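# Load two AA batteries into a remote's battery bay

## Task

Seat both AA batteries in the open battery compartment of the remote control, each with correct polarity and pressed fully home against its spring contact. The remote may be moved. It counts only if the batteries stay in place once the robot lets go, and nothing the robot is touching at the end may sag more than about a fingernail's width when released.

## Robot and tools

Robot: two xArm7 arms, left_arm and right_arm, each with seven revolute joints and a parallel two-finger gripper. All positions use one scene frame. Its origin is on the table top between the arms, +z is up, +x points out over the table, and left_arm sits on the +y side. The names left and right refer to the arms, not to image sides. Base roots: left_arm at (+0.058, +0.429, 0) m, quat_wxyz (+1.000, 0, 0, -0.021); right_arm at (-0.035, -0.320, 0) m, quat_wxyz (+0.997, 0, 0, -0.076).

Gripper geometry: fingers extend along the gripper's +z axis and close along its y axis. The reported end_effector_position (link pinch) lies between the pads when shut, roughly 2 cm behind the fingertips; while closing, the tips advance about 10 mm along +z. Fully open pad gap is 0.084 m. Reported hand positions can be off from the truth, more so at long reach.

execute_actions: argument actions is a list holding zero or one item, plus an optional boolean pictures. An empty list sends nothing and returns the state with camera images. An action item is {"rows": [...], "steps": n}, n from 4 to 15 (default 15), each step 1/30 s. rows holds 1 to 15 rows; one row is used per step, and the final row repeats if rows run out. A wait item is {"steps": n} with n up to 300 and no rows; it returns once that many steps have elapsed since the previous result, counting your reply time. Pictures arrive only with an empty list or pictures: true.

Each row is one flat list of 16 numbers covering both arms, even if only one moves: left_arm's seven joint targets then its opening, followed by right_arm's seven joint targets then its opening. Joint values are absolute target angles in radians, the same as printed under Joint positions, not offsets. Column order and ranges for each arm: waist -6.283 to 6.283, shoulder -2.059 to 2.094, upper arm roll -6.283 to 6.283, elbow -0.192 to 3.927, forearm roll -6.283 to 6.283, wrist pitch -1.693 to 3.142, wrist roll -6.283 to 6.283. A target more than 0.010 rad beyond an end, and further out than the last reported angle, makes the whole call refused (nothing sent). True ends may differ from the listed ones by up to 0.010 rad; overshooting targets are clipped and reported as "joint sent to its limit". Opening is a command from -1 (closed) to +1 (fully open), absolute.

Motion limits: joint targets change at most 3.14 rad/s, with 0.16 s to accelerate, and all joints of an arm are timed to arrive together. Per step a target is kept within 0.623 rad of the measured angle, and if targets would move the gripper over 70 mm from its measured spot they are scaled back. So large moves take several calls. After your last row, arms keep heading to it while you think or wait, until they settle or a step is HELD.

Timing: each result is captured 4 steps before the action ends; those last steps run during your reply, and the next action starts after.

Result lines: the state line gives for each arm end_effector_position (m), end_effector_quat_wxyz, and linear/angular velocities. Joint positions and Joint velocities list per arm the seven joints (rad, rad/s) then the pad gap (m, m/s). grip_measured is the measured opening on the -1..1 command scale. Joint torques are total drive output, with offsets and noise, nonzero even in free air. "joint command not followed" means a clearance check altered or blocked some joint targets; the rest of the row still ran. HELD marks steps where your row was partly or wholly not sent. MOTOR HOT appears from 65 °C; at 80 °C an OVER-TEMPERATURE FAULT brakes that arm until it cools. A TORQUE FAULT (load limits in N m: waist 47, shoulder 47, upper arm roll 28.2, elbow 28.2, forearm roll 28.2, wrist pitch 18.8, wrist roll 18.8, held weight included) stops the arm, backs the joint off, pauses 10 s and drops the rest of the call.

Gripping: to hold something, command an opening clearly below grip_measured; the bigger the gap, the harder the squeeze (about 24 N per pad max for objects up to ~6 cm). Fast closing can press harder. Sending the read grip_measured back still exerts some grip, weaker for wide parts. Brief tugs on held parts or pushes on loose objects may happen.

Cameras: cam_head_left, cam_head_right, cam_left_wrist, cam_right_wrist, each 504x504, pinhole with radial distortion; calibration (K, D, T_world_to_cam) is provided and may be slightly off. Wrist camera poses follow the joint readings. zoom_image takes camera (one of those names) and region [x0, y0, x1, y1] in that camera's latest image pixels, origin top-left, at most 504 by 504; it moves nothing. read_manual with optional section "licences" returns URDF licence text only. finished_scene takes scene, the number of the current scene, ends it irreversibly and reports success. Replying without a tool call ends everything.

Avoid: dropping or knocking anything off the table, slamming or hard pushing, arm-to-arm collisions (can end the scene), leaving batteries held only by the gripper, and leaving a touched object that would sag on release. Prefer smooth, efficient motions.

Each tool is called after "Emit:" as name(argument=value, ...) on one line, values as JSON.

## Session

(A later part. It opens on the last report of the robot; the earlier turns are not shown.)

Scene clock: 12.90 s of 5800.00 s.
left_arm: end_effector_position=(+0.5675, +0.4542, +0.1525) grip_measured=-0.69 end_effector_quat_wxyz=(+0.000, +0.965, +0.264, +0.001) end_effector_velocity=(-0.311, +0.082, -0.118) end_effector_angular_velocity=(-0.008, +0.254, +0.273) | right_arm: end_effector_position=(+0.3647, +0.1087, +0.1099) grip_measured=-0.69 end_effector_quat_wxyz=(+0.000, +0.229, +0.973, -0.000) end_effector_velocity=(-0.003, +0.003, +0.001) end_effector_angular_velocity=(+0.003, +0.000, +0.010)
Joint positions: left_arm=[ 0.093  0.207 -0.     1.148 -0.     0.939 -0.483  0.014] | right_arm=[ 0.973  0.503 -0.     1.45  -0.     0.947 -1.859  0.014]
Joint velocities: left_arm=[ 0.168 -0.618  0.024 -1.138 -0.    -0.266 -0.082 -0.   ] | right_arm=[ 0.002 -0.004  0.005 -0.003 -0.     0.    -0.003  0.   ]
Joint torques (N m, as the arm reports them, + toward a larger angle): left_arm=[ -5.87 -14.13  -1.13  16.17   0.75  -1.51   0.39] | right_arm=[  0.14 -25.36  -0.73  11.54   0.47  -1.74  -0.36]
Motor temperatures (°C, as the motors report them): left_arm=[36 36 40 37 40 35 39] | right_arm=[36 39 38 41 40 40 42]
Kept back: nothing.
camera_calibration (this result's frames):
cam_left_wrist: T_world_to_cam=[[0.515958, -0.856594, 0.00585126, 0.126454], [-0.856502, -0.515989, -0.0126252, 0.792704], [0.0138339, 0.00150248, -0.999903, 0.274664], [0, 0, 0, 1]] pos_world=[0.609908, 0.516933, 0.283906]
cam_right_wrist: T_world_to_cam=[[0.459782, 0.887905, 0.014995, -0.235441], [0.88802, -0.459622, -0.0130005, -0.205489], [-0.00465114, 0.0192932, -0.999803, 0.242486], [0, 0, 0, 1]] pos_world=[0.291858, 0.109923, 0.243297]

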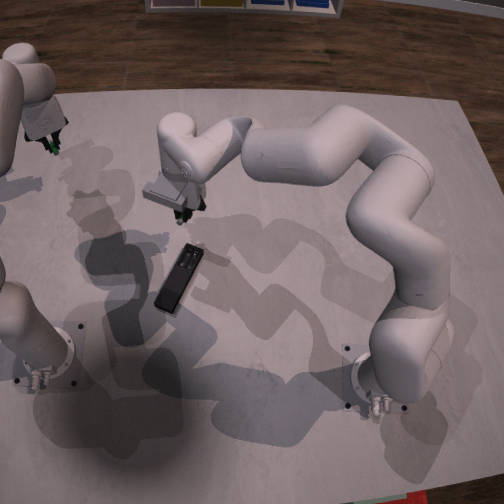

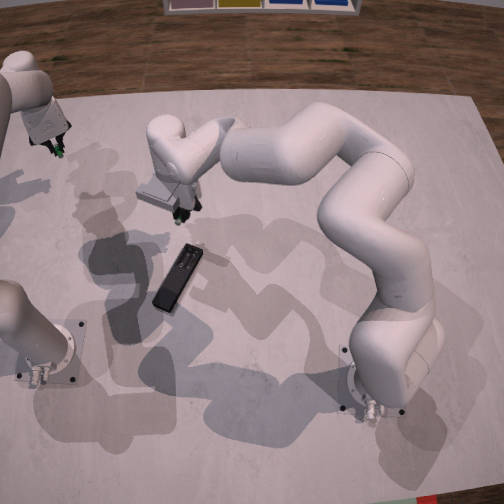

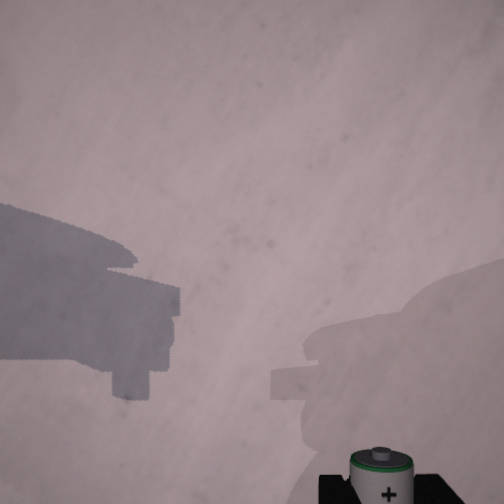

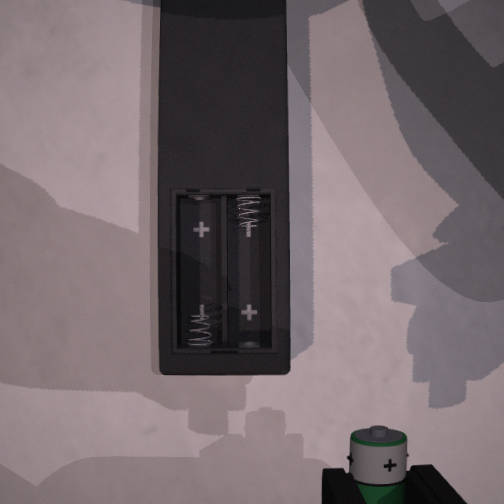

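Emit:
zoom_image(camera="cam_right_wrist", region=[310, 404, 470, 504])

Emit:
zoom_image(camera="cam_left_wrist", region=[300, 404, 460, 504])

Region (310, 404, 470, 504) of cam_right_wrist's 504x504 image, scaled by 3.150, with more detail than that image has; it fills the top 315 rows of this view, and the rest is white.

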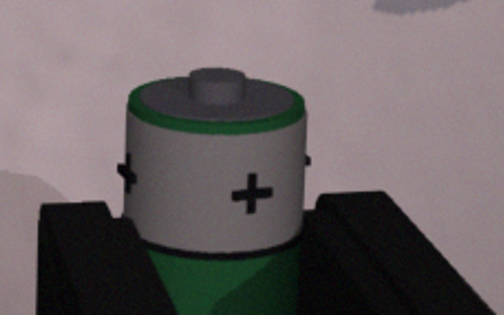

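Region (300, 404, 460, 504) of cam_left_wrist's 504x504 image, scaled by 3.150, with more detail than that image has; it fills the top 315 rows of this view, and the rest is white.

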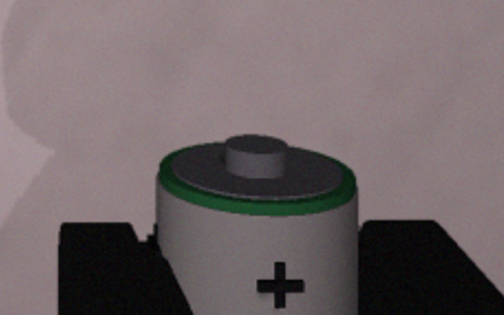

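Emit:
zoom_image(camera="cam_right_wrist", region=[165, 280, 285, 380])

Emit:
zoom_image(camera="cam_right_wrist", region=[165, 170, 285, 270])

Region (165, 280, 285, 380) of cam_right_wrist's 504x504 image, scaled by 4.200, with more detail than that image has.

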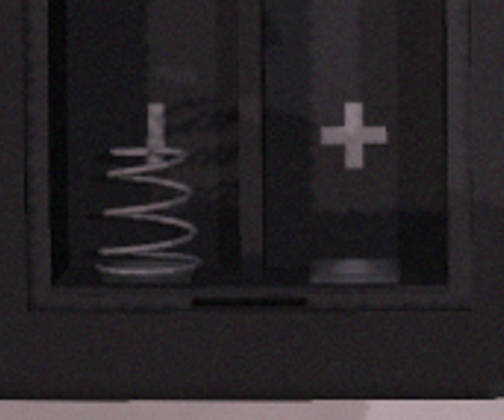

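Region (165, 170, 285, 270) of cam_right_wrist's 504x504 image, scaled by 4.200, with more detail than that image has.

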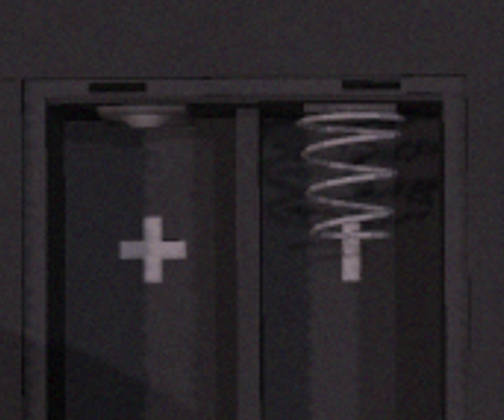

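Emit:
execute_actions(actions=[{"rows":[[0.1,0.1793,0,1.1037,0,0.9244,-0.487,-0.95,1.0,0.45,0,1.372,0,0.921,-1.83,-0.95],[0.1,0.1793,0,1.1037,0,0.9244,-0.487,-0.95,1.028,0.40,0,1.295,0,0.895,-1.80,-0.95],[0.1,0.1793,0,1.1037,0,0.9244,-0.487,-0.95,1.055,0.35,0,1.22,0,0.869,-1.77,-0.95],[0.1,0.1793,0,1.1037,0,0.9244,-0.487,-0.95,1.0829,0.2989,0,1.1419,0,0.843,-1.741,-0.95],[0.1,0.1793,0,1.1037,0,0.9244,-0.487,-0.95,1.0829,0.2989,0,1.1419,0,0.843,-1.741,-0.95],[0.1,0.1793,0,1.1037,0,0.9244,-0.487,-0.95,1.0829,0.309,0,1.138,0,0.829,-1.741,-0.95],[0.1,0.1793,0,1.1037,0,0.9244,-0.487,-0.95,1.0829,0.319,0,1.134,0,0.815,-1.741,-0.95],[0.1,0.1793,0,1.1037,0,0.9244,-0.487,-0.95,1.0829,0.329,0,1.130,0,0.801,-1.741,-0.95],[0.1,0.1793,0,1.1037,0,0.9244,-0.487,-0.95,1.0829,0.339,0,1.126,0,0.787,-1.741,-0.95],[0.1,0.1793,0,1.1037,0,0.9244,-0.487,-0.95,1.0829,0.349,0,1.1225,0,0.773,-1.741,-0.95],[0.1,0.1793,0,1.1037,0,0.9244,-0.487,-0.95,1.0829,0.359,0,1.1185,0,0.759,-1.741,-0.95],[0.1,0.1793,0,1.1037,0,0.9244,-0.487,-0.95,1.0829,0.369,0,1.1146,0,0.745,-1.741,-0.95],[0.1,0.1793,0,1.1037,0,0.9244,-0.487,-0.95,1.0829,0.3795,0,1.1108,0,0.7313,-1.741,-0.95]],"steps":15}])

Emit:
execute_actions(actions=[{"steps":10}], pictures=true)

Scene clock: 16.23 s of 5800.00 s.
left_arm: end_effector_position=(+0.5569, +0.4577, +0.1500) grip_measured=-0.69 end_effector_quat_wxyz=(-0.000, +0.963, +0.269, +0.000) end_effector_velocity=(-0.000, +0.000, -0.000) end_effector_angular_velocity=(+0.000, +0.001, -0.001) | right_arm: end_effector_position=(+0.2714, +0.1014, +0.0903) grip_measured=-0.69 end_effector_quat_wxyz=(-0.000, +0.227, +0.974, +0.002) end_effector_velocity=(+0.044, -0.089, -0.240) end_effector_angular_velocity=(-0.134, +0.050, -0.183)
Joint positions: left_arm=[ 0.1    0.179  0.     1.104 -0.     0.924 -0.487  0.014] | right_arm=[ 1.087  0.335  0.007  1.129  0.     0.791 -1.742  0.014]
Joint velocities: left_arm=[ 0.     0.    -0.    -0.     0.     0.     0.001 -0.   ] | right_arm=[-0.046  0.373 -0.118 -0.211 -0.003 -0.446  0.028 -0.   ]
Joint torques (N m, as the arm reports them, + toward a larger angle): left_arm=[ -1.91 -17.95   0.28  11.12   0.71  -0.83   0.11] | right_arm=[ -4.32 -22.26  -3.8   11.52   0.45  -2.08  -0.31]
Motor temperatures (°C, as the motors report them): left_arm=[36 36 40 37 40 35 39] | right_arm=[36 39 38 41 40 40 42]
Steps of this call (steps 1 to 30: the robot went on to your last target; steps 31 to 89: nothing new was sent; steps 90 to 100: the first 11 steps of this action). Readings (joint positions):
90: left_arm=[0.100 0.179 0.000 1.104 0.000 0.924 -0.487] | right_arm=[0.973 0.502 -0.000 1.449 0.000 0.947 -1.860]
91: left_arm=[0.100 0.179 -0.000 1.104 0.000 0.924 -0.487] | right_arm=[0.975 0.497 -0.001 1.442 -0.000 0.944 -1.857]
93: left_arm=[0.100 0.179 0.000 1.104 0.000 0.924 -0.487] | right_arm=[0.995 0.456 -0.006 1.378 -0.000 0.921 -1.831]
97: left_arm=[0.100 0.179 -0.000 1.104 0.000 0.924 -0.487] | right_arm=[1.074 0.323 0.006 1.173 0.000 0.844 -1.755]
100: the state above

Scene clock: 16.57 s of 5800.00 s.
left_arm: end_effector_position=(+0.5569, +0.4577, +0.1500) grip_measured=-0.69 end_effector_quat_wxyz=(-0.000, +0.963, +0.269, +0.000) end_effector_velocity=(+0.000, +0.000, +0.000) end_effector_angular_velocity=(+0.000, -0.000, +0.000) | right_arm: end_effector_position=(+0.2758, +0.0974, +0.0660) grip_measured=-0.69 end_effector_quat_wxyz=(+0.000, +0.233, +0.972, +0.001) end_effector_velocity=(+0.001, +0.004, +0.007) end_effector_angular_velocity=(+0.014, -0.009, +0.000)
Joint positions: left_arm=[ 0.1    0.179  0.     1.104 -0.     0.924 -0.487  0.014] | right_arm=[ 1.083  0.379  0.     1.113  0.     0.731 -1.741  0.014]
Joint velocities: left_arm=[ 0.    -0.001  0.    -0.     0.    -0.    -0.    -0.   ] | right_arm=[ 0.002 -0.011  0.001  0.003  0.001 -0.002  0.001 -0.   ]
Joint torques (N m, as the arm reports them, + toward a larger angle): left_arm=[ -1.81 -18.09   0.17  11.12   0.56  -0.89   0.14] | right_arm=[ -0.07 -21.69  -0.76  10.03   0.42  -1.56  -0.39]
Motor temperatures (°C, as the motors report them): left_arm=[36 36 40 37 40 35 39] | right_arm=[36 39 38 41 40 40 42]
Kept back: nothing.
Steps of this call (steps 1 to 4: the last 4 steps of your previous action; steps 5 to 10: the robot went on to your last target). Readings (joint positions):
1: left_arm=[0.100 0.179 -0.000 1.104 0.000 0.924 -0.487] | right_arm=[1.085 0.348 0.002 1.123 0.000 0.776 -1.742]
2: left_arm=[0.100 0.179 -0.000 1.104 0.000 0.924 -0.487] | right_arm=[1.083 0.359 -0.001 1.118 -0.000 0.762 -1.741]
4: left_arm=[0.100 0.179 -0.000 1.104 0.000 0.924 -0.487] | right_arm=[1.081 0.378 -0.004 1.112 -0.000 0.739 -1.741]
8: left_arm=[0.100 0.179 0.000 1.104 0.000 0.924 -0.487] | right_arm=[1.082 0.381 -0.001 1.111 -0.000 0.732 -1.741]
10: the state above
camera_calibration (this result's frames):
cam_left_wrist: T_world_to_cam=[[0.525922, -0.85052, 0.00470273, 0.126763], [-0.850453, -0.525941, -0.0108051, 0.786214], [0.0116633, 0.00168322, -0.999931, 0.27342], [0, 0, 0, 1]] pos_world=[0.598781, 0.520856, 0.2813]
cam_right_wrist: T_world_to_cam=[[0.466972, 0.884098, 0.0175606, -0.185709], [0.884267, -0.466809, -0.0127071, -0.130602], [-0.00303687, 0.0214622, -0.999765, 0.197758], [0, 0, 0, 1]] pos_world=[0.202809, 0.0989744, 0.199313]

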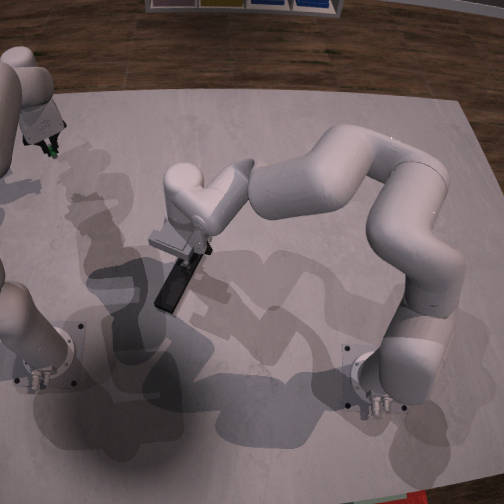

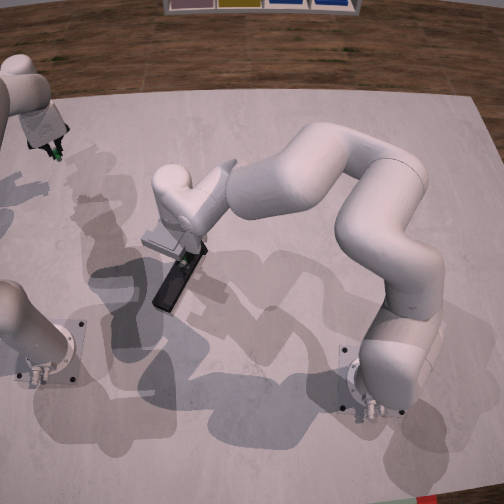

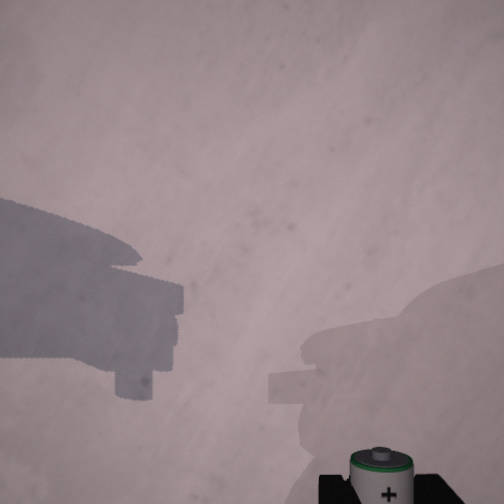

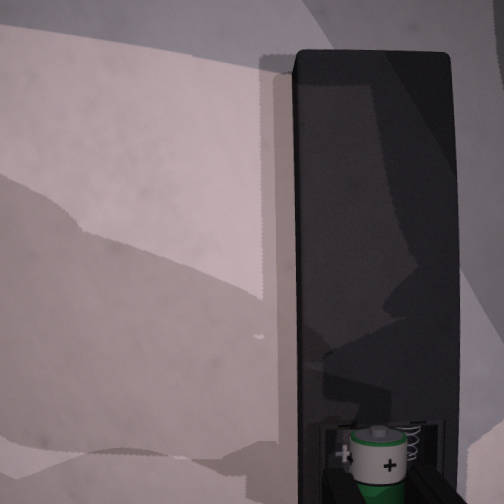

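Emit:
zoom_image(camera="cam_right_wrist", region=[290, 394, 480, 504])

Region (290, 394, 480, 504) of cam_right_wrist's 504x504 image, scaled by 2.653, with more detail than that image has; it fills the top 292 rows of this view, and the rest is white.

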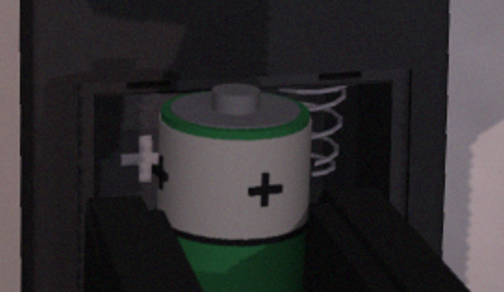

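Emit:
execute_actions(actions=[{"rows":[[0.1,0.1793,0,1.1037,0,0.9244,-0.487,-0.95,1.082,0.380,0,1.107,0,0.727,-1.742,-0.95],[0.1,0.1793,0,1.1037,0,0.9244,-0.487,-0.95,1.0809,0.3805,0,1.1018,0,0.7213,-1.743,-0.95],[0.1,0.1793,0,1.1037,0,0.9244,-0.487,-0.95,1.0809,0.3805,0,1.1018,0,0.7213,-1.743,-0.95],[0.1,0.1793,0,1.1037,0,0.9244,-0.487,-0.95,1.0809,0.3845,0,1.101,0,0.7165,-1.743,-0.95],[0.1,0.1793,0,1.1037,0,0.9244,-0.487,-0.95,1.0809,0.3885,0,1.1003,0,0.7118,-1.743,-0.95],[0.1,0.1793,0,1.1037,0,0.9244,-0.487,-0.95,1.0809,0.3925,0,1.0995,0,0.707,-1.743,-0.95],[0.1,0.1793,0,1.1037,0,0.9244,-0.487,-0.95,1.0809,0.3966,0,1.0987,0,0.7021,-1.743,-0.95]],"steps":15}], pictures=true)

Emit:
zoom_image(camera="cam_right_wrist", region=[290, 394, 480, 504])

Scene clock: 17.90 s of 5800.00 s.
left_arm: end_effector_position=(+0.5569, +0.4577, +0.1500) grip_measured=-0.69 end_effector_quat_wxyz=(-0.000, +0.963, +0.269, +0.000) end_effector_velocity=(+0.001, -0.000, +0.001) end_effector_angular_velocity=(-0.001, -0.001, +0.002) | right_arm: end_effector_position=(+0.2744, +0.0941, +0.0532) grip_measured=-0.69 end_effector_quat_wxyz=(-0.001, +0.233, +0.973, -0.001) end_effector_velocity=(+0.003, +0.005, +0.003) end_effector_angular_velocity=(+0.015, -0.009, -0.001)
Joint positions: left_arm=[ 0.1    0.179  0.     1.104  0.     0.924 -0.487  0.014] | right_arm=[ 1.081  0.397  0.     1.098 -0.     0.703 -1.743  0.014]
Joint velocities: left_arm=[ 0.    -0.    -0.     0.001 -0.002  0.    -0.001  0.   ] | right_arm=[ 0.     0.     0.001  0.006  0.003 -0.012 -0.     0.   ]
Joint torques (N m, as the arm reports them, + toward a larger angle): left_arm=[ -1.98 -17.82   0.22  11.     0.64  -0.9    0.17] | right_arm=[  0.24 -23.43  -0.65  10.91   0.45  -1.63  -0.38]
Motor temperatures (°C, as the motors report them): left_arm=[36 36 40 37 40 35 39] | right_arm=[36 39 38 41 40 40 42]
Steps of this call (steps 1 to 29: the robot went on to your last target; steps 30 to 40: the first 11 steps of this action). Readings (joint positions):
30: left_arm=[0.100 0.179 0.000 1.104 0.000 0.924 -0.487] | right_arm=[1.083 0.380 0.000 1.111 -0.000 0.731 -1.741]
31: left_arm=[0.100 0.179 -0.000 1.104 0.000 0.924 -0.487] | right_arm=[1.083 0.380 0.000 1.109 0.000 0.729 -1.742]
33: left_arm=[0.100 0.179 0.000 1.104 0.000 0.924 -0.487] | right_arm=[1.081 0.380 0.000 1.104 0.000 0.723 -1.743]
37: left_arm=[0.100 0.179 -0.000 1.104 0.000 0.924 -0.487] | right_arm=[1.081 0.393 -0.000 1.100 0.000 0.707 -1.743]
40: the state above
camera_calibration (this result's frames):
cam_left_wrist: T_world_to_cam=[[0.525922, -0.85052, 0.00470264, 0.126763], [-0.850453, -0.525941, -0.0108054, 0.786214], [0.0116635, 0.00168341, -0.999931, 0.27342], [0, 0, 0, 1]] pos_world=[0.598781, 0.520856, 0.2813]
cam_right_wrist: T_world_to_cam=[[0.466726, 0.884311, 0.012657, -0.181576], [0.884381, -0.46657, -0.0135038, -0.131057], [-0.00603615, 0.0174962, -0.999829, 0.186252], [0, 0, 0, 1]] pos_world=[0.201775, 0.0961639, 0.186749]

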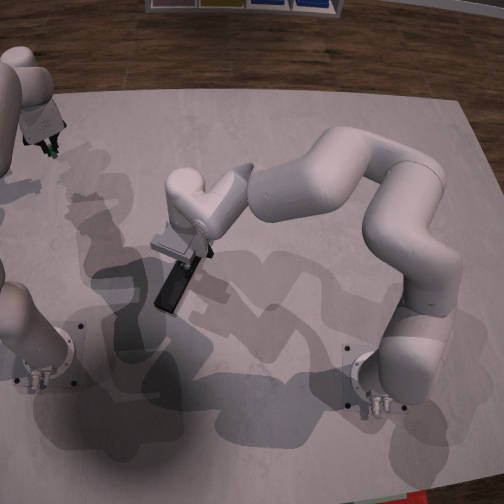

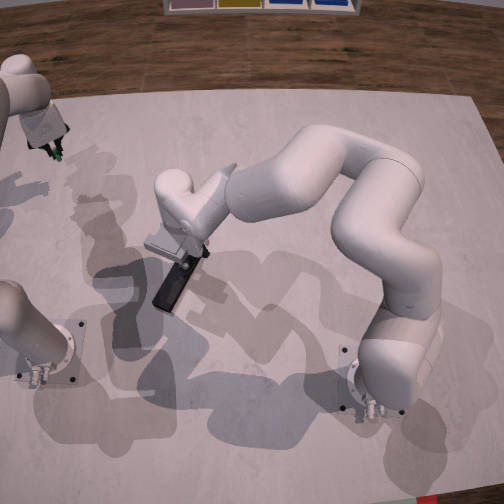

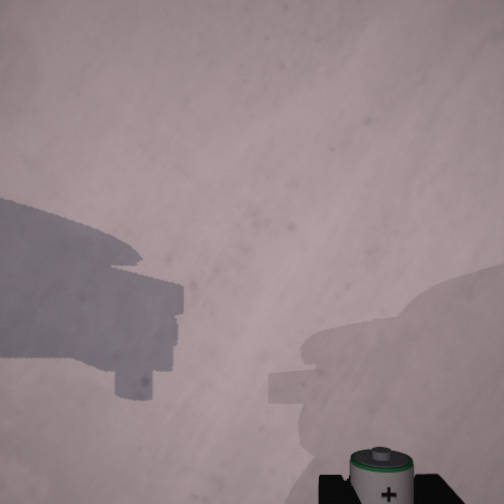

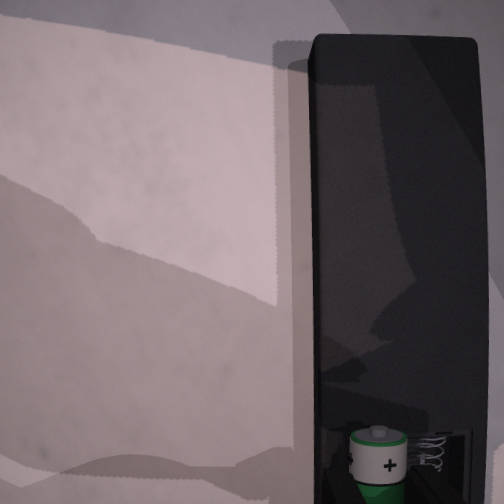

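Region (290, 394, 480, 504) of cam_right_wrist's 504x504 image, scaled by 2.653, with more detail than that image has; it fills the top 292 rows of this view, and the rest is white.

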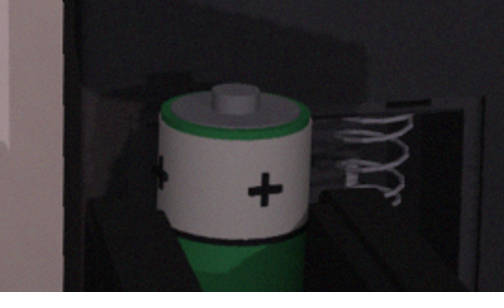

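Emit:
execute_actions(actions=[{"rows":[[0.1,0.1793,0,1.1037,0,0.9244,-0.487,-0.95,1.080,0.3966,0,1.0987,0,0.7021,-1.744,-0.95],[0.1,0.1793,0,1.1037,0,0.9244,-0.487,-0.95,1.079,0.3966,0,1.0987,0,0.7021,-1.745,-0.95],[0.1,0.1793,0,1.1037,0,0.9244,-0.487,-0.95,1.079,0.3985,0,1.0983,0,0.6998,-1.745,-0.95],[0.1,0.1793,0,1.1037,0,0.9244,-0.487,-0.95,1.079,0.4004,0,1.098,0,0.6976,-1.745,-0.95],[0.1,0.1793,0,1.1037,0,0.9244,-0.487,-0.95,1.079,0.4022,0,1.0976,0,0.6954,-1.745,-0.95],[0.1,0.1793,0,1.1037,0,0.9244,-0.487,-0.95,1.079,0.4040,0,1.0973,0,0.6932,-1.745,-0.95]],"steps":15}], pictures=true)

Emit:
zoom_image(camera="cam_right_wrist", region=[290, 394, 480, 504])

Scene clock: 18.93 s of 5800.00 s.
left_arm: end_effector_position=(+0.5569, +0.4577, +0.1500) grip_measured=-0.69 end_effector_quat_wxyz=(-0.000, +0.963, +0.269, +0.000) end_effector_velocity=(+0.001, -0.000, +0.001) end_effector_angular_velocity=(-0.001, -0.002, +0.001) | right_arm: end_effector_position=(+0.2755, +0.0939, +0.0501) grip_measured=-0.69 end_effector_quat_wxyz=(-0.000, +0.233, +0.973, -0.000) end_effector_velocity=(+0.003, +0.005, +0.006) end_effector_angular_velocity=(+0.013, -0.010, +0.003)
Joint positions: left_arm=[ 0.1    0.179 -0.     1.104  0.     0.924 -0.487  0.014] | right_arm=[ 1.079  0.404  0.     1.097 -0.     0.693 -1.745  0.014]
Joint velocities: left_arm=[ 0.     0.    -0.     0.002 -0.002  0.     0.    -0.   ] | right_arm=[ 0.001 -0.005  0.001  0.008 -0.    -0.003 -0.001 -0.   ]
Joint torques (N m, as the arm reports them, + toward a larger angle): left_arm=[ -1.58 -17.94   0.09  11.31   0.59  -0.95   0.09] | right_arm=[  0.17 -22.44  -0.67  10.5    0.47  -1.69  -0.4 ]
Motor temperatures (°C, as the motors report them): left_arm=[36 36 40 38 40 35 39] | right_arm=[36 39 38 41 40 40 42]
Steps of this call (steps 1 to 4: the last 4 steps of your previous action; steps 5 to 15: the robot went on to your last target; steps 16 to 20: nothing new was sent; steps 21 to 31: the first 11 steps of this action). Readings (joint positions):
21: left_arm=[0.100 0.179 0.000 1.104 -0.000 0.924 -0.487] | right_arm=[1.081 0.397 0.000 1.099 -0.000 0.702 -1.743]
22: left_arm=[0.100 0.179 -0.000 1.104 0.000 0.924 -0.487] | right_arm=[1.081 0.397 0.000 1.099 0.000 0.702 -1.744]
24: left_arm=[0.100 0.179 0.000 1.104 0.000 0.924 -0.487] | right_arm=[1.079 0.397 0.000 1.099 0.000 0.701 -1.745]
28: left_arm=[0.100 0.179 0.000 1.104 -0.000 0.924 -0.487] | right_arm=[1.079 0.404 -0.000 1.097 -0.000 0.694 -1.745]
31: the state above
camera_calibration (this result's frames):
cam_left_wrist: T_world_to_cam=[[0.525922, -0.85052, 0.00470271, 0.126763], [-0.850453, -0.525941, -0.0108054, 0.786214], [0.0116636, 0.00168338, -0.999931, 0.27342], [0, 0, 0, 1]] pos_world=[0.598781, 0.520856, 0.2813]
cam_right_wrist: T_world_to_cam=[[0.466651, 0.884325, 0.0143518, -0.181953], [0.884427, -0.466491, -0.0132343, -0.132198], [-0.00500846, 0.0188689, -0.999809, 0.182712], [0, 0, 0, 1]] pos_world=[0.202744, 0.0957885, 0.183539]

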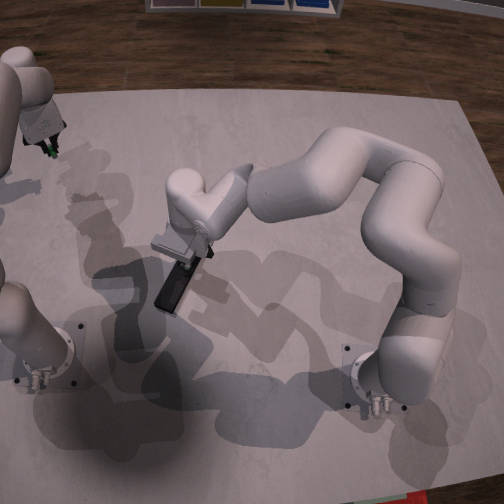

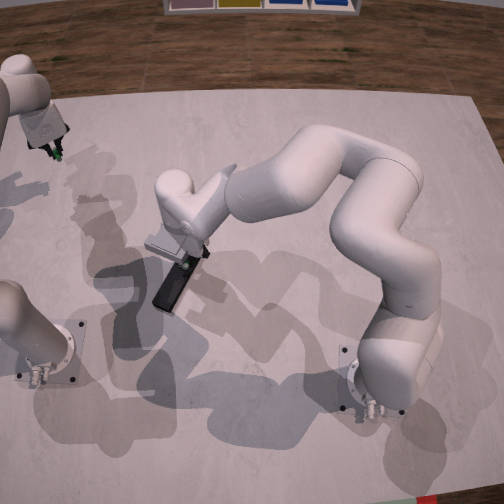

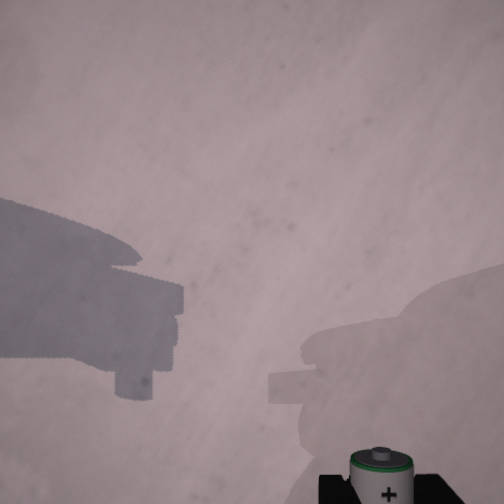

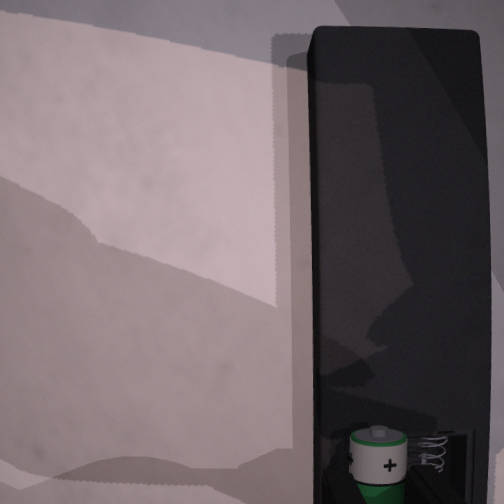

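Region (290, 394, 480, 504) of cam_right_wrist's 504x504 image, scaled by 2.653, with more detail than that image has; it fills the top 292 rows of this view, and the rest is white.

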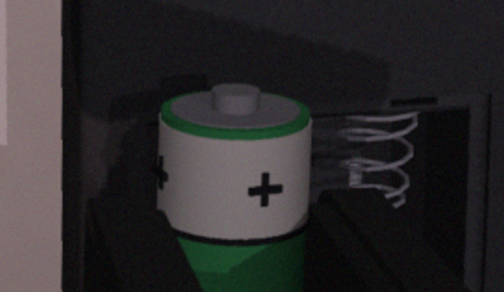

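Emit:
execute_actions(actions=[{"rows":[[0.1,0.1793,0,1.1037,0,0.9244,-0.487,-0.95,1.079,0.4040,0,1.0973,0,0.6932,-1.745,-0.72],[0.1,0.1793,0,1.1037,0,0.9244,-0.487,-0.95,1.079,0.4040,0,1.0973,0,0.6932,-1.745,-0.68],[0.1,0.1793,0,1.1037,0,0.9244,-0.487,-0.95,1.079,0.4040,0,1.0973,0,0.6932,-1.745,-0.65],[0.1,0.1793,0,1.1037,0,0.9244,-0.487,-0.95,1.079,0.4040,0,1.0973,0,0.6932,-1.745,-0.62],[0.1,0.1793,0,1.1037,0,0.9244,-0.487,-0.95,1.079,0.4040,0,1.0973,0,0.6932,-1.745,-0.58],[0.1,0.1793,0,1.1037,0,0.9244,-0.487,-0.95,1.079,0.4040,0,1.0973,0,0.6932,-1.745,-0.54],[0.1,0.1793,0,1.1037,0,0.9244,-0.487,-0.95,1.079,0.4040,0,1.0973,0,0.6932,-1.745,-0.5],[0.1,0.1793,0,1.1037,0,0.9244,-0.487,-0.95,1.079,0.4040,0,1.0973,0,0.6932,-1.745,-0.45]],"steps":14}], pictures=true)

Emit:
zoom_image(camera="cam_right_wrist", region=[290, 394, 480, 504])

Scene clock: 19.73 s of 5800.00 s.
left_arm: end_effector_position=(+0.5569, +0.4577, +0.1500) grip_measured=-0.69 end_effector_quat_wxyz=(-0.000, +0.963, +0.269, +0.000) end_effector_velocity=(-0.000, +0.000, -0.000) end_effector_angular_velocity=(+0.001, +0.001, -0.001) | right_arm: end_effector_position=(+0.2758, +0.0941, +0.0504) grip_measured=-0.47 end_effector_quat_wxyz=(+0.000, +0.233, +0.973, +0.000) end_effector_velocity=(-0.000, -0.000, -0.000) end_effector_angular_velocity=(-0.001, +0.001, +0.000)
Joint positions: left_arm=[ 0.1    0.179 -0.     1.104  0.     0.924 -0.487  0.014] | right_arm=[ 1.079  0.404 -0.     1.097 -0.     0.693 -1.745  0.024]
Joint velocities: left_arm=[-0.001 -0.     0.    -0.001  0.002  0.    -0.    -0.   ] | right_arm=[-0.001  0.001  0.     0.     0.     0.    -0.     0.001]
Joint torques (N m, as the arm reports them, + toward a larger angle): left_arm=[ -1.54 -17.76   0.26  11.06   0.55  -0.9    0.3 ] | right_arm=[  0.44 -22.4   -0.5   10.17   0.43  -1.68  -0.37]
Motor temperatures (°C, as the motors report them): left_arm=[36 36 40 38 40 35 39] | right_arm=[36 39 38 41 40 40 42]
Steps of this call (steps 1 to 4: the last 4 steps of your previous action; steps 5 to 14: the robot went on to your last target; steps 15 to 24: the first 10 steps of this action). Readings (joint positions):
15: left_arm=[0.100 0.179 0.000 1.104 0.000 0.924 -0.487] | right_arm=[1.079 0.404 0.000 1.097 -0.000 0.693 -1.745]
16: left_arm=[0.100 0.179 0.000 1.104 0.000 0.924 -0.487] | right_arm=[1.079 0.404 0.000 1.097 0.000 0.693 -1.745]
18: left_arm=[0.100 0.179 0.000 1.104 0.000 0.924 -0.487] | right_arm=[1.079 0.404 0.000 1.097 0.000 0.693 -1.745]
22: left_arm=[0.100 0.179 -0.000 1.104 0.000 0.924 -0.487] | right_arm=[1.079 0.404 -0.000 1.097 0.000 0.693 -1.745]
24: the state above
camera_calibration (this result's frames):
cam_left_wrist: T_world_to_cam=[[0.525922, -0.85052, 0.00470275, 0.126763], [-0.850453, -0.525941, -0.0108056, 0.786214], [0.0116637, 0.00168343, -0.999931, 0.273419], [0, 0, 0, 1]] pos_world=[0.598781, 0.520856, 0.2813]
cam_right_wrist: T_world_to_cam=[[0.466758, 0.884253, 0.0152731, -0.182317], [0.884374, -0.466596, -0.0130523, -0.132302], [-0.0044152, 0.0195994, -0.999798, 0.182818], [0, 0, 0, 1]] pos_world=[0.202909, 0.0958999, 0.183839]

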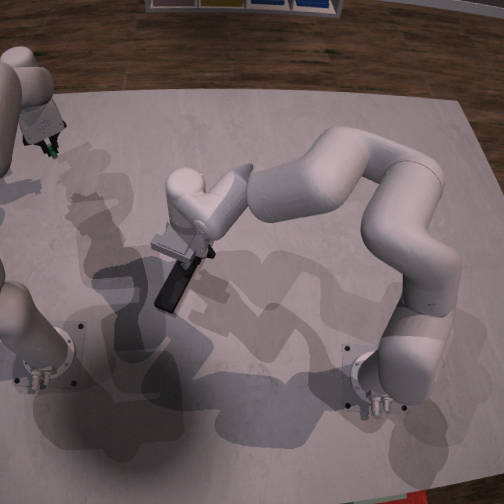

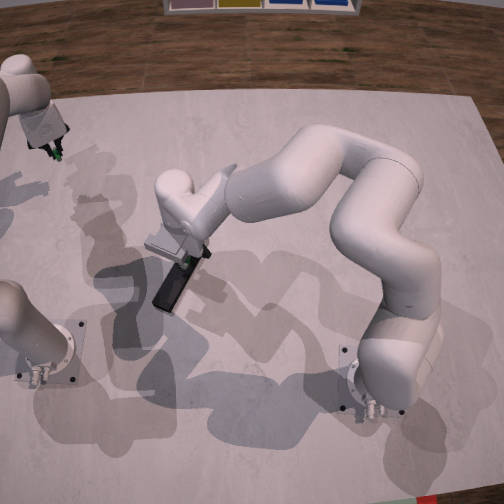

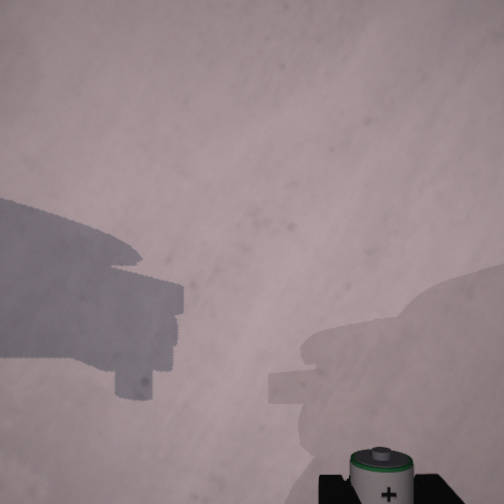

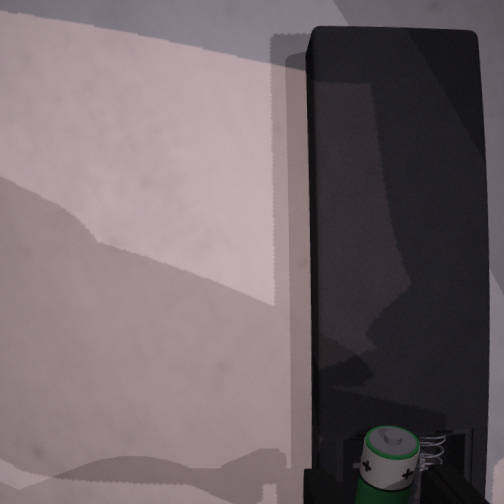

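Region (290, 394, 480, 504) of cam_right_wrist's 504x504 image, scaled by 2.653, with more detail than that image has; it fills the top 292 rows of this view, and the rest is white.

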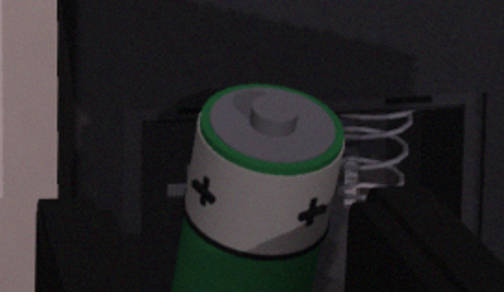

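Emit:
execute_actions(actions=[{"rows":[[0.1,0.1793,0,1.1037,0,0.9244,-0.487,-0.95,1.079,0.4040,0,1.0973,0,0.6932,-1.745,-0.2],[0.1,0.1793,0,1.1037,0,0.9244,-0.487,-0.95,1.079,0.390,0,1.100,0,0.710,-1.745,-0.2],[0.1,0.1793,0,1.1037,0,0.9244,-0.487,-0.95,1.079,0.370,0,1.104,0,0.734,-1.745,-0.2],[0.1,0.1793,0,1.1037,0,0.9244,-0.487,-0.95,1.075,0.350,0,1.110,0,0.760,-1.75,-0.2],[0.1,0.1793,0,1.1037,0,0.9244,-0.487,-0.95,1.06,0.345,0,1.135,0,0.79,-1.765,-0.2],[0.1,0.1793,0,1.1037,0,0.9244,-0.487,-0.95,1.04,0.37,0,1.19,0,0.82,-1.785,-0.2],[0.1,0.1793,0,1.1037,0,0.9244,-0.487,-0.95,1.02,0.405,0,1.25,0,0.845,-1.805,-0.2],[0.1,0.1793,0,1.1037,0,0.9244,-0.487,-0.95,1.0,0.44,0,1.31,0,0.87,-1.825,-0.2],[0.1,0.1793,0,1.1037,0,0.9244,-0.487,-0.95,0.98,0.475,0,1.365,0,0.89,-1.845,-0.2],[0.1,0.1793,0,1.1037,0,0.9244,-0.487,-0.95,0.960,0.508,0,1.409,0,0.901,-1.864,-0.2]],"steps":15}])

Emit:
execute_actions(actions=[{"steps":9}], pictures=true)

Emit:
zoom_image(camera="cam_right_wrist", region=[130, 130, 370, 400])

Scene clock: 20.57 s of 5800.00 s.
left_arm: end_effector_position=(+0.5569, +0.4577, +0.1500) grip_measured=-0.69 end_effector_quat_wxyz=(-0.000, +0.963, +0.269, +0.000) end_effector_velocity=(-0.000, +0.001, -0.000) end_effector_angular_velocity=(-0.001, +0.000, +0.002) | right_arm: end_effector_position=(+0.3387, +0.1036, +0.1032) grip_measured=-0.21 end_effector_quat_wxyz=(+0.004, +0.232, +0.973, +0.008) end_effector_velocity=(+0.456, -0.020, -0.064) end_effector_angular_velocity=(-0.123, +0.072, -0.084)
Joint positions: left_arm=[ 0.1    0.179  0.     1.104  0.     0.924 -0.487  0.014] | right_arm=[ 0.999  0.433  0.     1.316  0.     0.864 -1.826  0.035]
Joint velocities: left_arm=[ 0.001 -0.    -0.    -0.    -0.001 -0.    -0.    -0.   ] | right_arm=[-0.585  1.057 -0.042  1.462 -0.001  0.545 -0.54  -0.   ]
Joint torques (N m, as the arm reports them, + toward a larger angle): left_arm=[ -2.01 -17.98   0.2   10.91   0.53  -0.87   0.09] | right_arm=[ -0.78 -18.98  -1.67   6.6    0.43  -1.06  -0.01]
Motor temperatures (°C, as the motors report them): left_arm=[36 36 40 38 40 35 39] | right_arm=[36 39 38 41 40 40 42]
Steps of this call (steps 1 to 4: the last 4 steps of your previous action; steps 5 to 14: the robot went on to your last target; steps 15 to 25: the first 11 steps of this action). Readings (joint positions):
15: left_arm=[0.100 0.179 0.000 1.104 0.000 0.924 -0.487] | right_arm=[1.079 0.404 -0.000 1.097 0.000 0.693 -1.745]
16: left_arm=[0.100 0.179 0.000 1.104 0.000 0.924 -0.487] | right_arm=[1.079 0.404 0.000 1.097 0.000 0.694 -1.745]
18: left_arm=[0.100 0.179 0.000 1.104 0.000 0.924 -0.487] | right_arm=[1.079 0.391 0.000 1.098 -0.000 0.713 -1.745]
22: left_arm=[0.100 0.179 0.000 1.104 0.000 0.924 -0.487] | right_arm=[1.053 0.357 0.004 1.166 0.000 0.801 -1.775]
25: the state above

Scene clock: 20.87 s of 5800.00 s.
left_arm: end_effector_position=(+0.5569, +0.4577, +0.1500) grip_measured=-0.69 end_effector_quat_wxyz=(-0.000, +0.963, +0.269, +0.000) end_effector_velocity=(-0.000, +0.000, -0.001) end_effector_angular_velocity=(-0.000, +0.001, +0.001) | right_arm: end_effector_position=(+0.3636, +0.1019, +0.0941) grip_measured=-0.22 end_effector_quat_wxyz=(-0.001, +0.230, +0.973, +0.000) end_effector_velocity=(-0.003, +0.014, +0.014) end_effector_angular_velocity=(+0.023, -0.017, +0.021)
Joint positions: left_arm=[ 0.1    0.179 -0.     1.104 -0.     0.924 -0.487  0.014] | right_arm=[ 0.962  0.507  0.003  1.408  0.     0.901 -1.864  0.035]
Joint velocities: left_arm=[ 0.     0.     0.    -0.001 -0.     0.    -0.     0.   ] | right_arm=[ 0.012 -0.014  0.008  0.013 -0.001 -0.001 -0.     0.   ]
Joint torques (N m, as the arm reports them, + toward a larger angle): left_arm=[ -1.98 -18.04   0.12  10.98   0.69  -0.98   0.04] | right_arm=[ -3.26 -24.41  -3.1   10.76   0.36  -1.55  -0.32]
Motor temperatures (°C, as the motors report them): left_arm=[36 36 40 38 40 35 39] | right_arm=[36 39 38 41 40 40 42]
Kept back: nothing.
Steps of this call (steps 1 to 4: the last 4 steps of your previous action; steps 5 to 9: the robot went on to your last target). Readings (joint positions):
1: left_arm=[0.100 0.179 0.000 1.104 -0.000 0.924 -0.487] | right_arm=[0.981 0.467 -0.001 1.360 0.000 0.880 -1.843]
2: left_arm=[0.100 0.179 -0.000 1.104 -0.000 0.924 -0.487] | right_arm=[0.967 0.492 -0.004 1.388 -0.000 0.891 -1.854]
4: left_arm=[0.100 0.179 -0.000 1.104 0.000 0.924 -0.487] | right_arm=[0.956 0.510 -0.008 1.403 -0.000 0.899 -1.862]
8: left_arm=[0.100 0.179 -0.000 1.104 0.000 0.924 -0.487] | right_arm=[0.962 0.508 0.003 1.407 0.000 0.901 -1.864]
9: the state above
camera_calibration (this result's frames):
cam_left_wrist: T_world_to_cam=[[0.525922, -0.85052, 0.00470297, 0.126763], [-0.850453, -0.525941, -0.0108055, 0.786214], [0.0116638, 0.00168321, -0.999931, 0.27342], [0, 0, 0, 1]] pos_world=[0.598781, 0.520856, 0.2813]
cam_right_wrist: T_world_to_cam=[[0.462275, 0.886605, 0.0152642, -0.229514], [0.886715, -0.462077, -0.0148664, -0.206945], [-0.00612739, 0.0204074, -0.999773, 0.22722], [0, 0, 0, 1]] pos_world=[0.290992, 0.103227, 0.227595]

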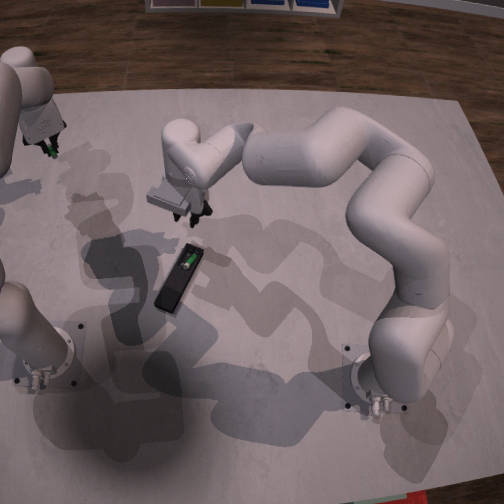

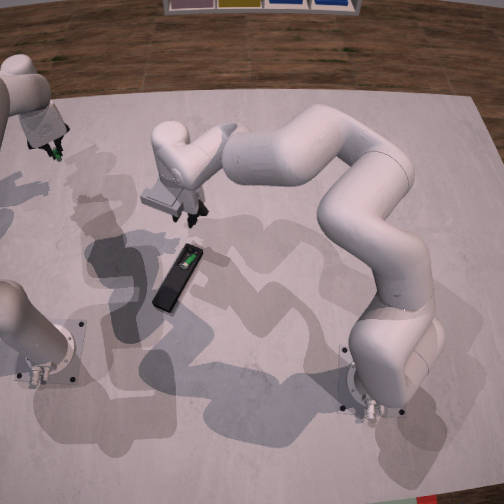

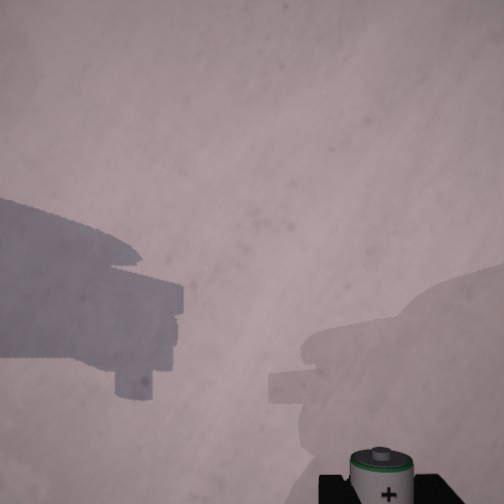

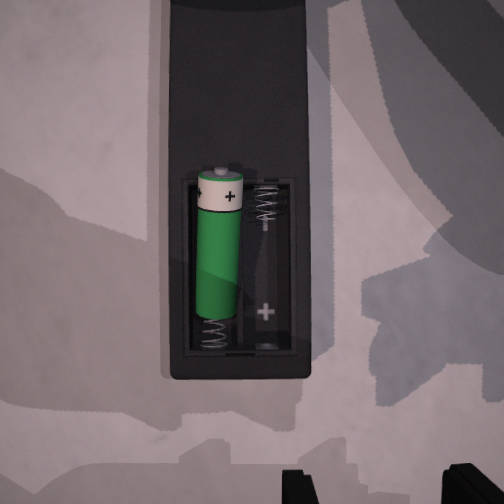

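Region (130, 130, 370, 400) of cam_right_wrist's 504x504 image, scaled by 1.867, with more detail than that image has.

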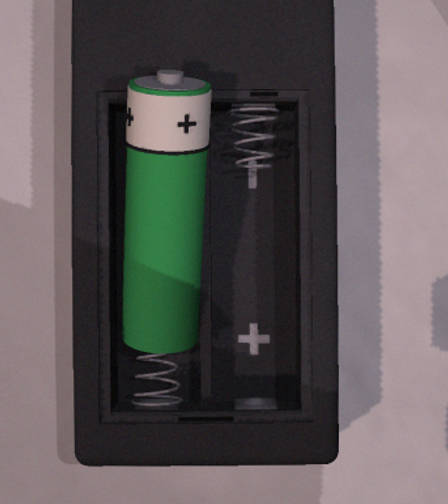

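Emit:
execute_actions(actions=[{"rows":[[0.1,0.1793,0,1.1037,0,0.9244,-0.487,-0.95,0.98,0.48,0,1.36,0,0.88,-1.845,-0.3],[0.1,0.1793,0,1.1037,0,0.9244,-0.487,-0.95,1.0,0.455,0,1.31,0,0.855,-1.825,-0.35],[0.1,0.1793,0,1.1037,0,0.9244,-0.487,-0.95,1.022,0.43,0,1.26,0,0.83,-1.802,-0.4],[0.1,0.1793,0,1.1037,0,0.9244,-0.487,-0.95,1.044,0.405,0,1.21,0,0.805,-1.78,-0.43],[0.1,0.1793,0,1.1037,0,0.9244,-0.487,-0.95,1.066,0.378,0,1.156,0,0.778,-1.758,-0.43],[0.1,0.1793,0,1.1037,0,0.9244,-0.487,-0.95,1.0867,0.353,0,1.105,0,0.752,-1.7373,-0.43],[0.1,0.1793,0,1.1037,0,0.9244,-0.487,-0.95,1.0867,0.353,0,1.105,0,0.752,-1.7373,-0.43],[0.1,0.1793,0,1.1037,0,0.9244,-0.487,-0.95,1.0867,0.353,0,1.105,0,0.752,-1.7373,-0.43],[0.1,0.1793,0,1.1037,0,0.9244,-0.487,-0.95,1.0867,0.363,0,1.103,0,0.740,-1.7373,-0.43],[0.1,0.1793,0,1.1037,0,0.9244,-0.487,-0.95,1.0867,0.373,0,1.101,0,0.728,-1.7373,-0.43],[0.1,0.1793,0,1.1037,0,0.9244,-0.487,-0.95,1.0867,0.383,0,1.099,0,0.716,-1.7373,-0.43],[0.1,0.1793,0,1.1037,0,0.9244,-0.487,-0.95,1.0867,0.392,0,1.097,0,0.705,-1.7373,-0.43]],"steps":15}])

Emit:
execute_actions(actions=[{"rows":[[0.1,0.1793,0,1.1037,0,0.9244,-0.487,-0.95,1.0867,0.392,0,1.097,0,0.705,-1.7373,-0.43],[0.1,0.1793,0,1.1037,0,0.9244,-0.487,-0.95,1.0867,0.395,0,1.096,0,0.701,-1.7373,-0.43],[0.1,0.1793,0,1.1037,0,0.9244,-0.487,-0.95,1.0867,0.398,0,1.0954,0,0.6974,-1.7373,-0.43],[0.1,0.1793,0,1.1037,0,0.9244,-0.487,-0.95,1.0867,0.401,0,1.0947,0,0.6937,-1.7373,-0.43],[0.1,0.1793,0,1.1037,0,0.9244,-0.487,-0.95,1.0867,0.404,0,1.094,0,0.690,-1.7373,-0.43],[0.1,0.1793,0,1.1037,0,0.9244,-0.487,-0.95,1.0867,0.407,0,1.0934,0,0.6864,-1.7373,-0.43],[0.1,0.1793,0,1.1037,0,0.9244,-0.487,-0.95,1.0867,0.4085,0,1.093,0,0.6845,-1.7373,-0.43]],"steps":14}], pictures=true)

Emit:
zoom_image(camera="cam_right_wrist", region=[290, 394, 480, 504])

Scene clock: 23.60 s of 5800.00 s.
left_arm: end_effector_position=(+0.5569, +0.4577, +0.1500) grip_measured=-0.69 end_effector_quat_wxyz=(-0.000, +0.963, +0.269, +0.000) end_effector_velocity=(+0.000, -0.000, +0.000) end_effector_angular_velocity=(+0.000, -0.001, -0.001) | right_arm: end_effector_position=(+0.2666, +0.1002, +0.0703) grip_measured=-0.45 end_effector_quat_wxyz=(-0.002, +0.226, +0.974, +0.000) end_effector_velocity=(+0.041, -0.011, -0.104) end_effector_angular_velocity=(+0.055, -0.072, -0.117)
Joint positions: left_arm=[ 0.1    0.179  0.     1.104  0.     0.924 -0.487  0.014] | right_arm=[ 1.091  0.364  0.009  1.105  0.     0.742 -1.739  0.024]
Joint velocities: left_arm=[-0.001  0.     0.     0.001  0.001  0.    -0.001  0.   ] | right_arm=[ 0.004  0.194 -0.077 -0.088 -0.001 -0.368  0.05   0.   ]
Joint torques (N m, as the arm reports them, + toward a larger angle): left_arm=[ -1.56 -18.12   0.31  10.94   0.69  -0.84   0.19] | right_arm=[ -9.88 -18.21  -7.06   9.92   0.43  -1.89  -0.69]
Motor temperatures (°C, as the motors report them): left_arm=[36 36 40 38 40 35 39] | right_arm=[36 39 38 41 40 40 42]
Steps of this call (steps 1 to 30: the robot went on to your last target; steps 31 to 71: nothing new was sent; steps 72 to 82: the first 11 steps of this action). Readings (joint positions):
72: left_arm=[0.100 0.179 -0.000 1.104 -0.000 0.924 -0.487] | right_arm=[0.960 0.508 -0.000 1.409 0.000 0.901 -1.864]
73: left_arm=[0.100 0.179 0.000 1.104 -0.000 0.924 -0.487] | right_arm=[0.962 0.504 -0.001 1.402 -0.000 0.897 -1.861]
75: left_arm=[0.100 0.179 -0.000 1.104 0.000 0.924 -0.487] | right_arm=[0.983 0.473 -0.006 1.345 -0.000 0.869 -1.837]
79: left_arm=[0.100 0.179 -0.000 1.104 0.000 0.924 -0.487] | right_arm=[1.066 0.380 0.004 1.159 0.000 0.781 -1.761]
82: the state above

Scene clock: 24.07 s of 5800.00 s.
left_arm: end_effector_position=(+0.5569, +0.4577, +0.1500) grip_measured=-0.69 end_effector_quat_wxyz=(-0.000, +0.963, +0.269, +0.000) end_effector_velocity=(-0.000, +0.001, -0.000) end_effector_angular_velocity=(+0.001, +0.000, +0.000) | right_arm: end_effector_position=(+0.2719, +0.0953, +0.0468) grip_measured=-0.45 end_effector_quat_wxyz=(-0.000, +0.233, +0.972, -0.001) end_effector_velocity=(-0.000, -0.001, -0.006) end_effector_angular_velocity=(-0.000, +0.001, -0.003)
Joint positions: left_arm=[ 0.1    0.179 -0.     1.104 -0.     0.924 -0.487  0.014] | right_arm=[ 1.086  0.409 -0.     1.093 -0.     0.685 -1.737  0.024]
Joint velocities: left_arm=[ 0.001 -0.    -0.    -0.     0.002  0.    -0.    -0.   ] | right_arm=[ 0.     0.009 -0.001 -0.005  0.002 -0.013  0.    -0.   ]
Joint torques (N m, as the arm reports them, + toward a larger angle): left_arm=[ -1.54 -18.05   0.27  11.08   0.66  -1.04   0.11] | right_arm=[  0.48 -23.96  -0.46  10.77   0.56  -1.78  -0.32]
Motor temperatures (°C, as the motors report them): left_arm=[36 36 40 38 40 35 39] | right_arm=[36 39 38 41 40 40 42]
Steps of this call (steps 1 to 4: the last 4 steps of your previous action; steps 5 to 14: the first 10 steps of this action). Readings (joint positions):
5: left_arm=[0.100 0.179 0.000 1.104 -0.000 0.924 -0.487] | right_arm=[1.084 0.394 -0.004 1.096 -0.000 0.707 -1.737]
6: left_arm=[0.100 0.179 -0.000 1.104 -0.000 0.924 -0.487] | right_arm=[1.085 0.394 -0.003 1.097 -0.000 0.706 -1.737]
8: left_arm=[0.100 0.179 0.000 1.104 -0.000 0.924 -0.487] | right_arm=[1.086 0.395 -0.001 1.098 0.000 0.700 -1.737]
12: left_arm=[0.100 0.179 0.000 1.104 -0.000 0.924 -0.487] | right_arm=[1.086 0.407 -0.000 1.094 0.000 0.687 -1.737]
14: the state above
camera_calibration (this result's frames):
cam_left_wrist: T_world_to_cam=[[0.525922, -0.85052, 0.00470296, 0.126763], [-0.850453, -0.525941, -0.0108055, 0.786214], [0.0116638, 0.00168321, -0.999931, 0.27342], [0, 0, 0, 1]] pos_world=[0.598781, 0.520856, 0.2813]
cam_right_wrist: T_world_to_cam=[[0.467057, 0.884125, 0.013423, -0.181509], [0.88421, -0.466901, -0.0132726, -0.12832], [-0.00546741, 0.0180678, -0.999822, 0.179532], [0, 0, 0, 1]] pos_world=[0.199218, 0.0973202, 0.180233]

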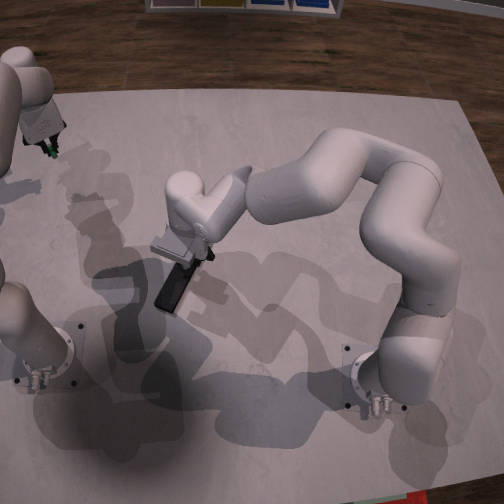

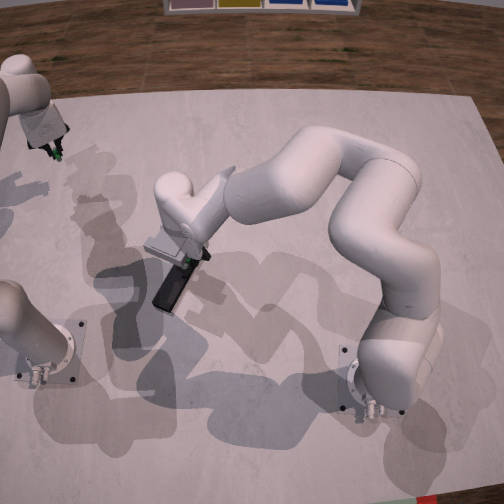

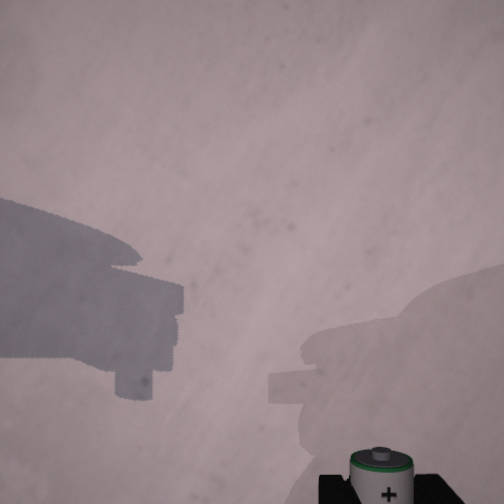

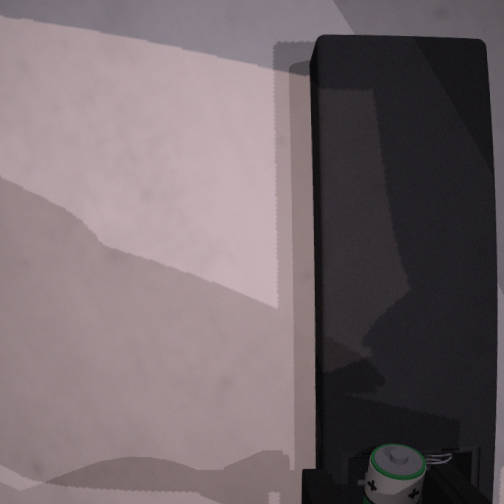

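Region (290, 394, 480, 504) of cam_right_wrist's 504x504 image, scaled by 2.653, with more detail than that image has; it fills the top 292 rows of this view, and the rest is white.

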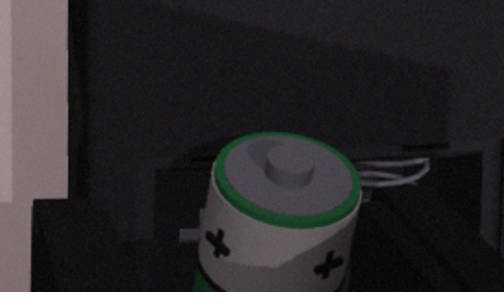

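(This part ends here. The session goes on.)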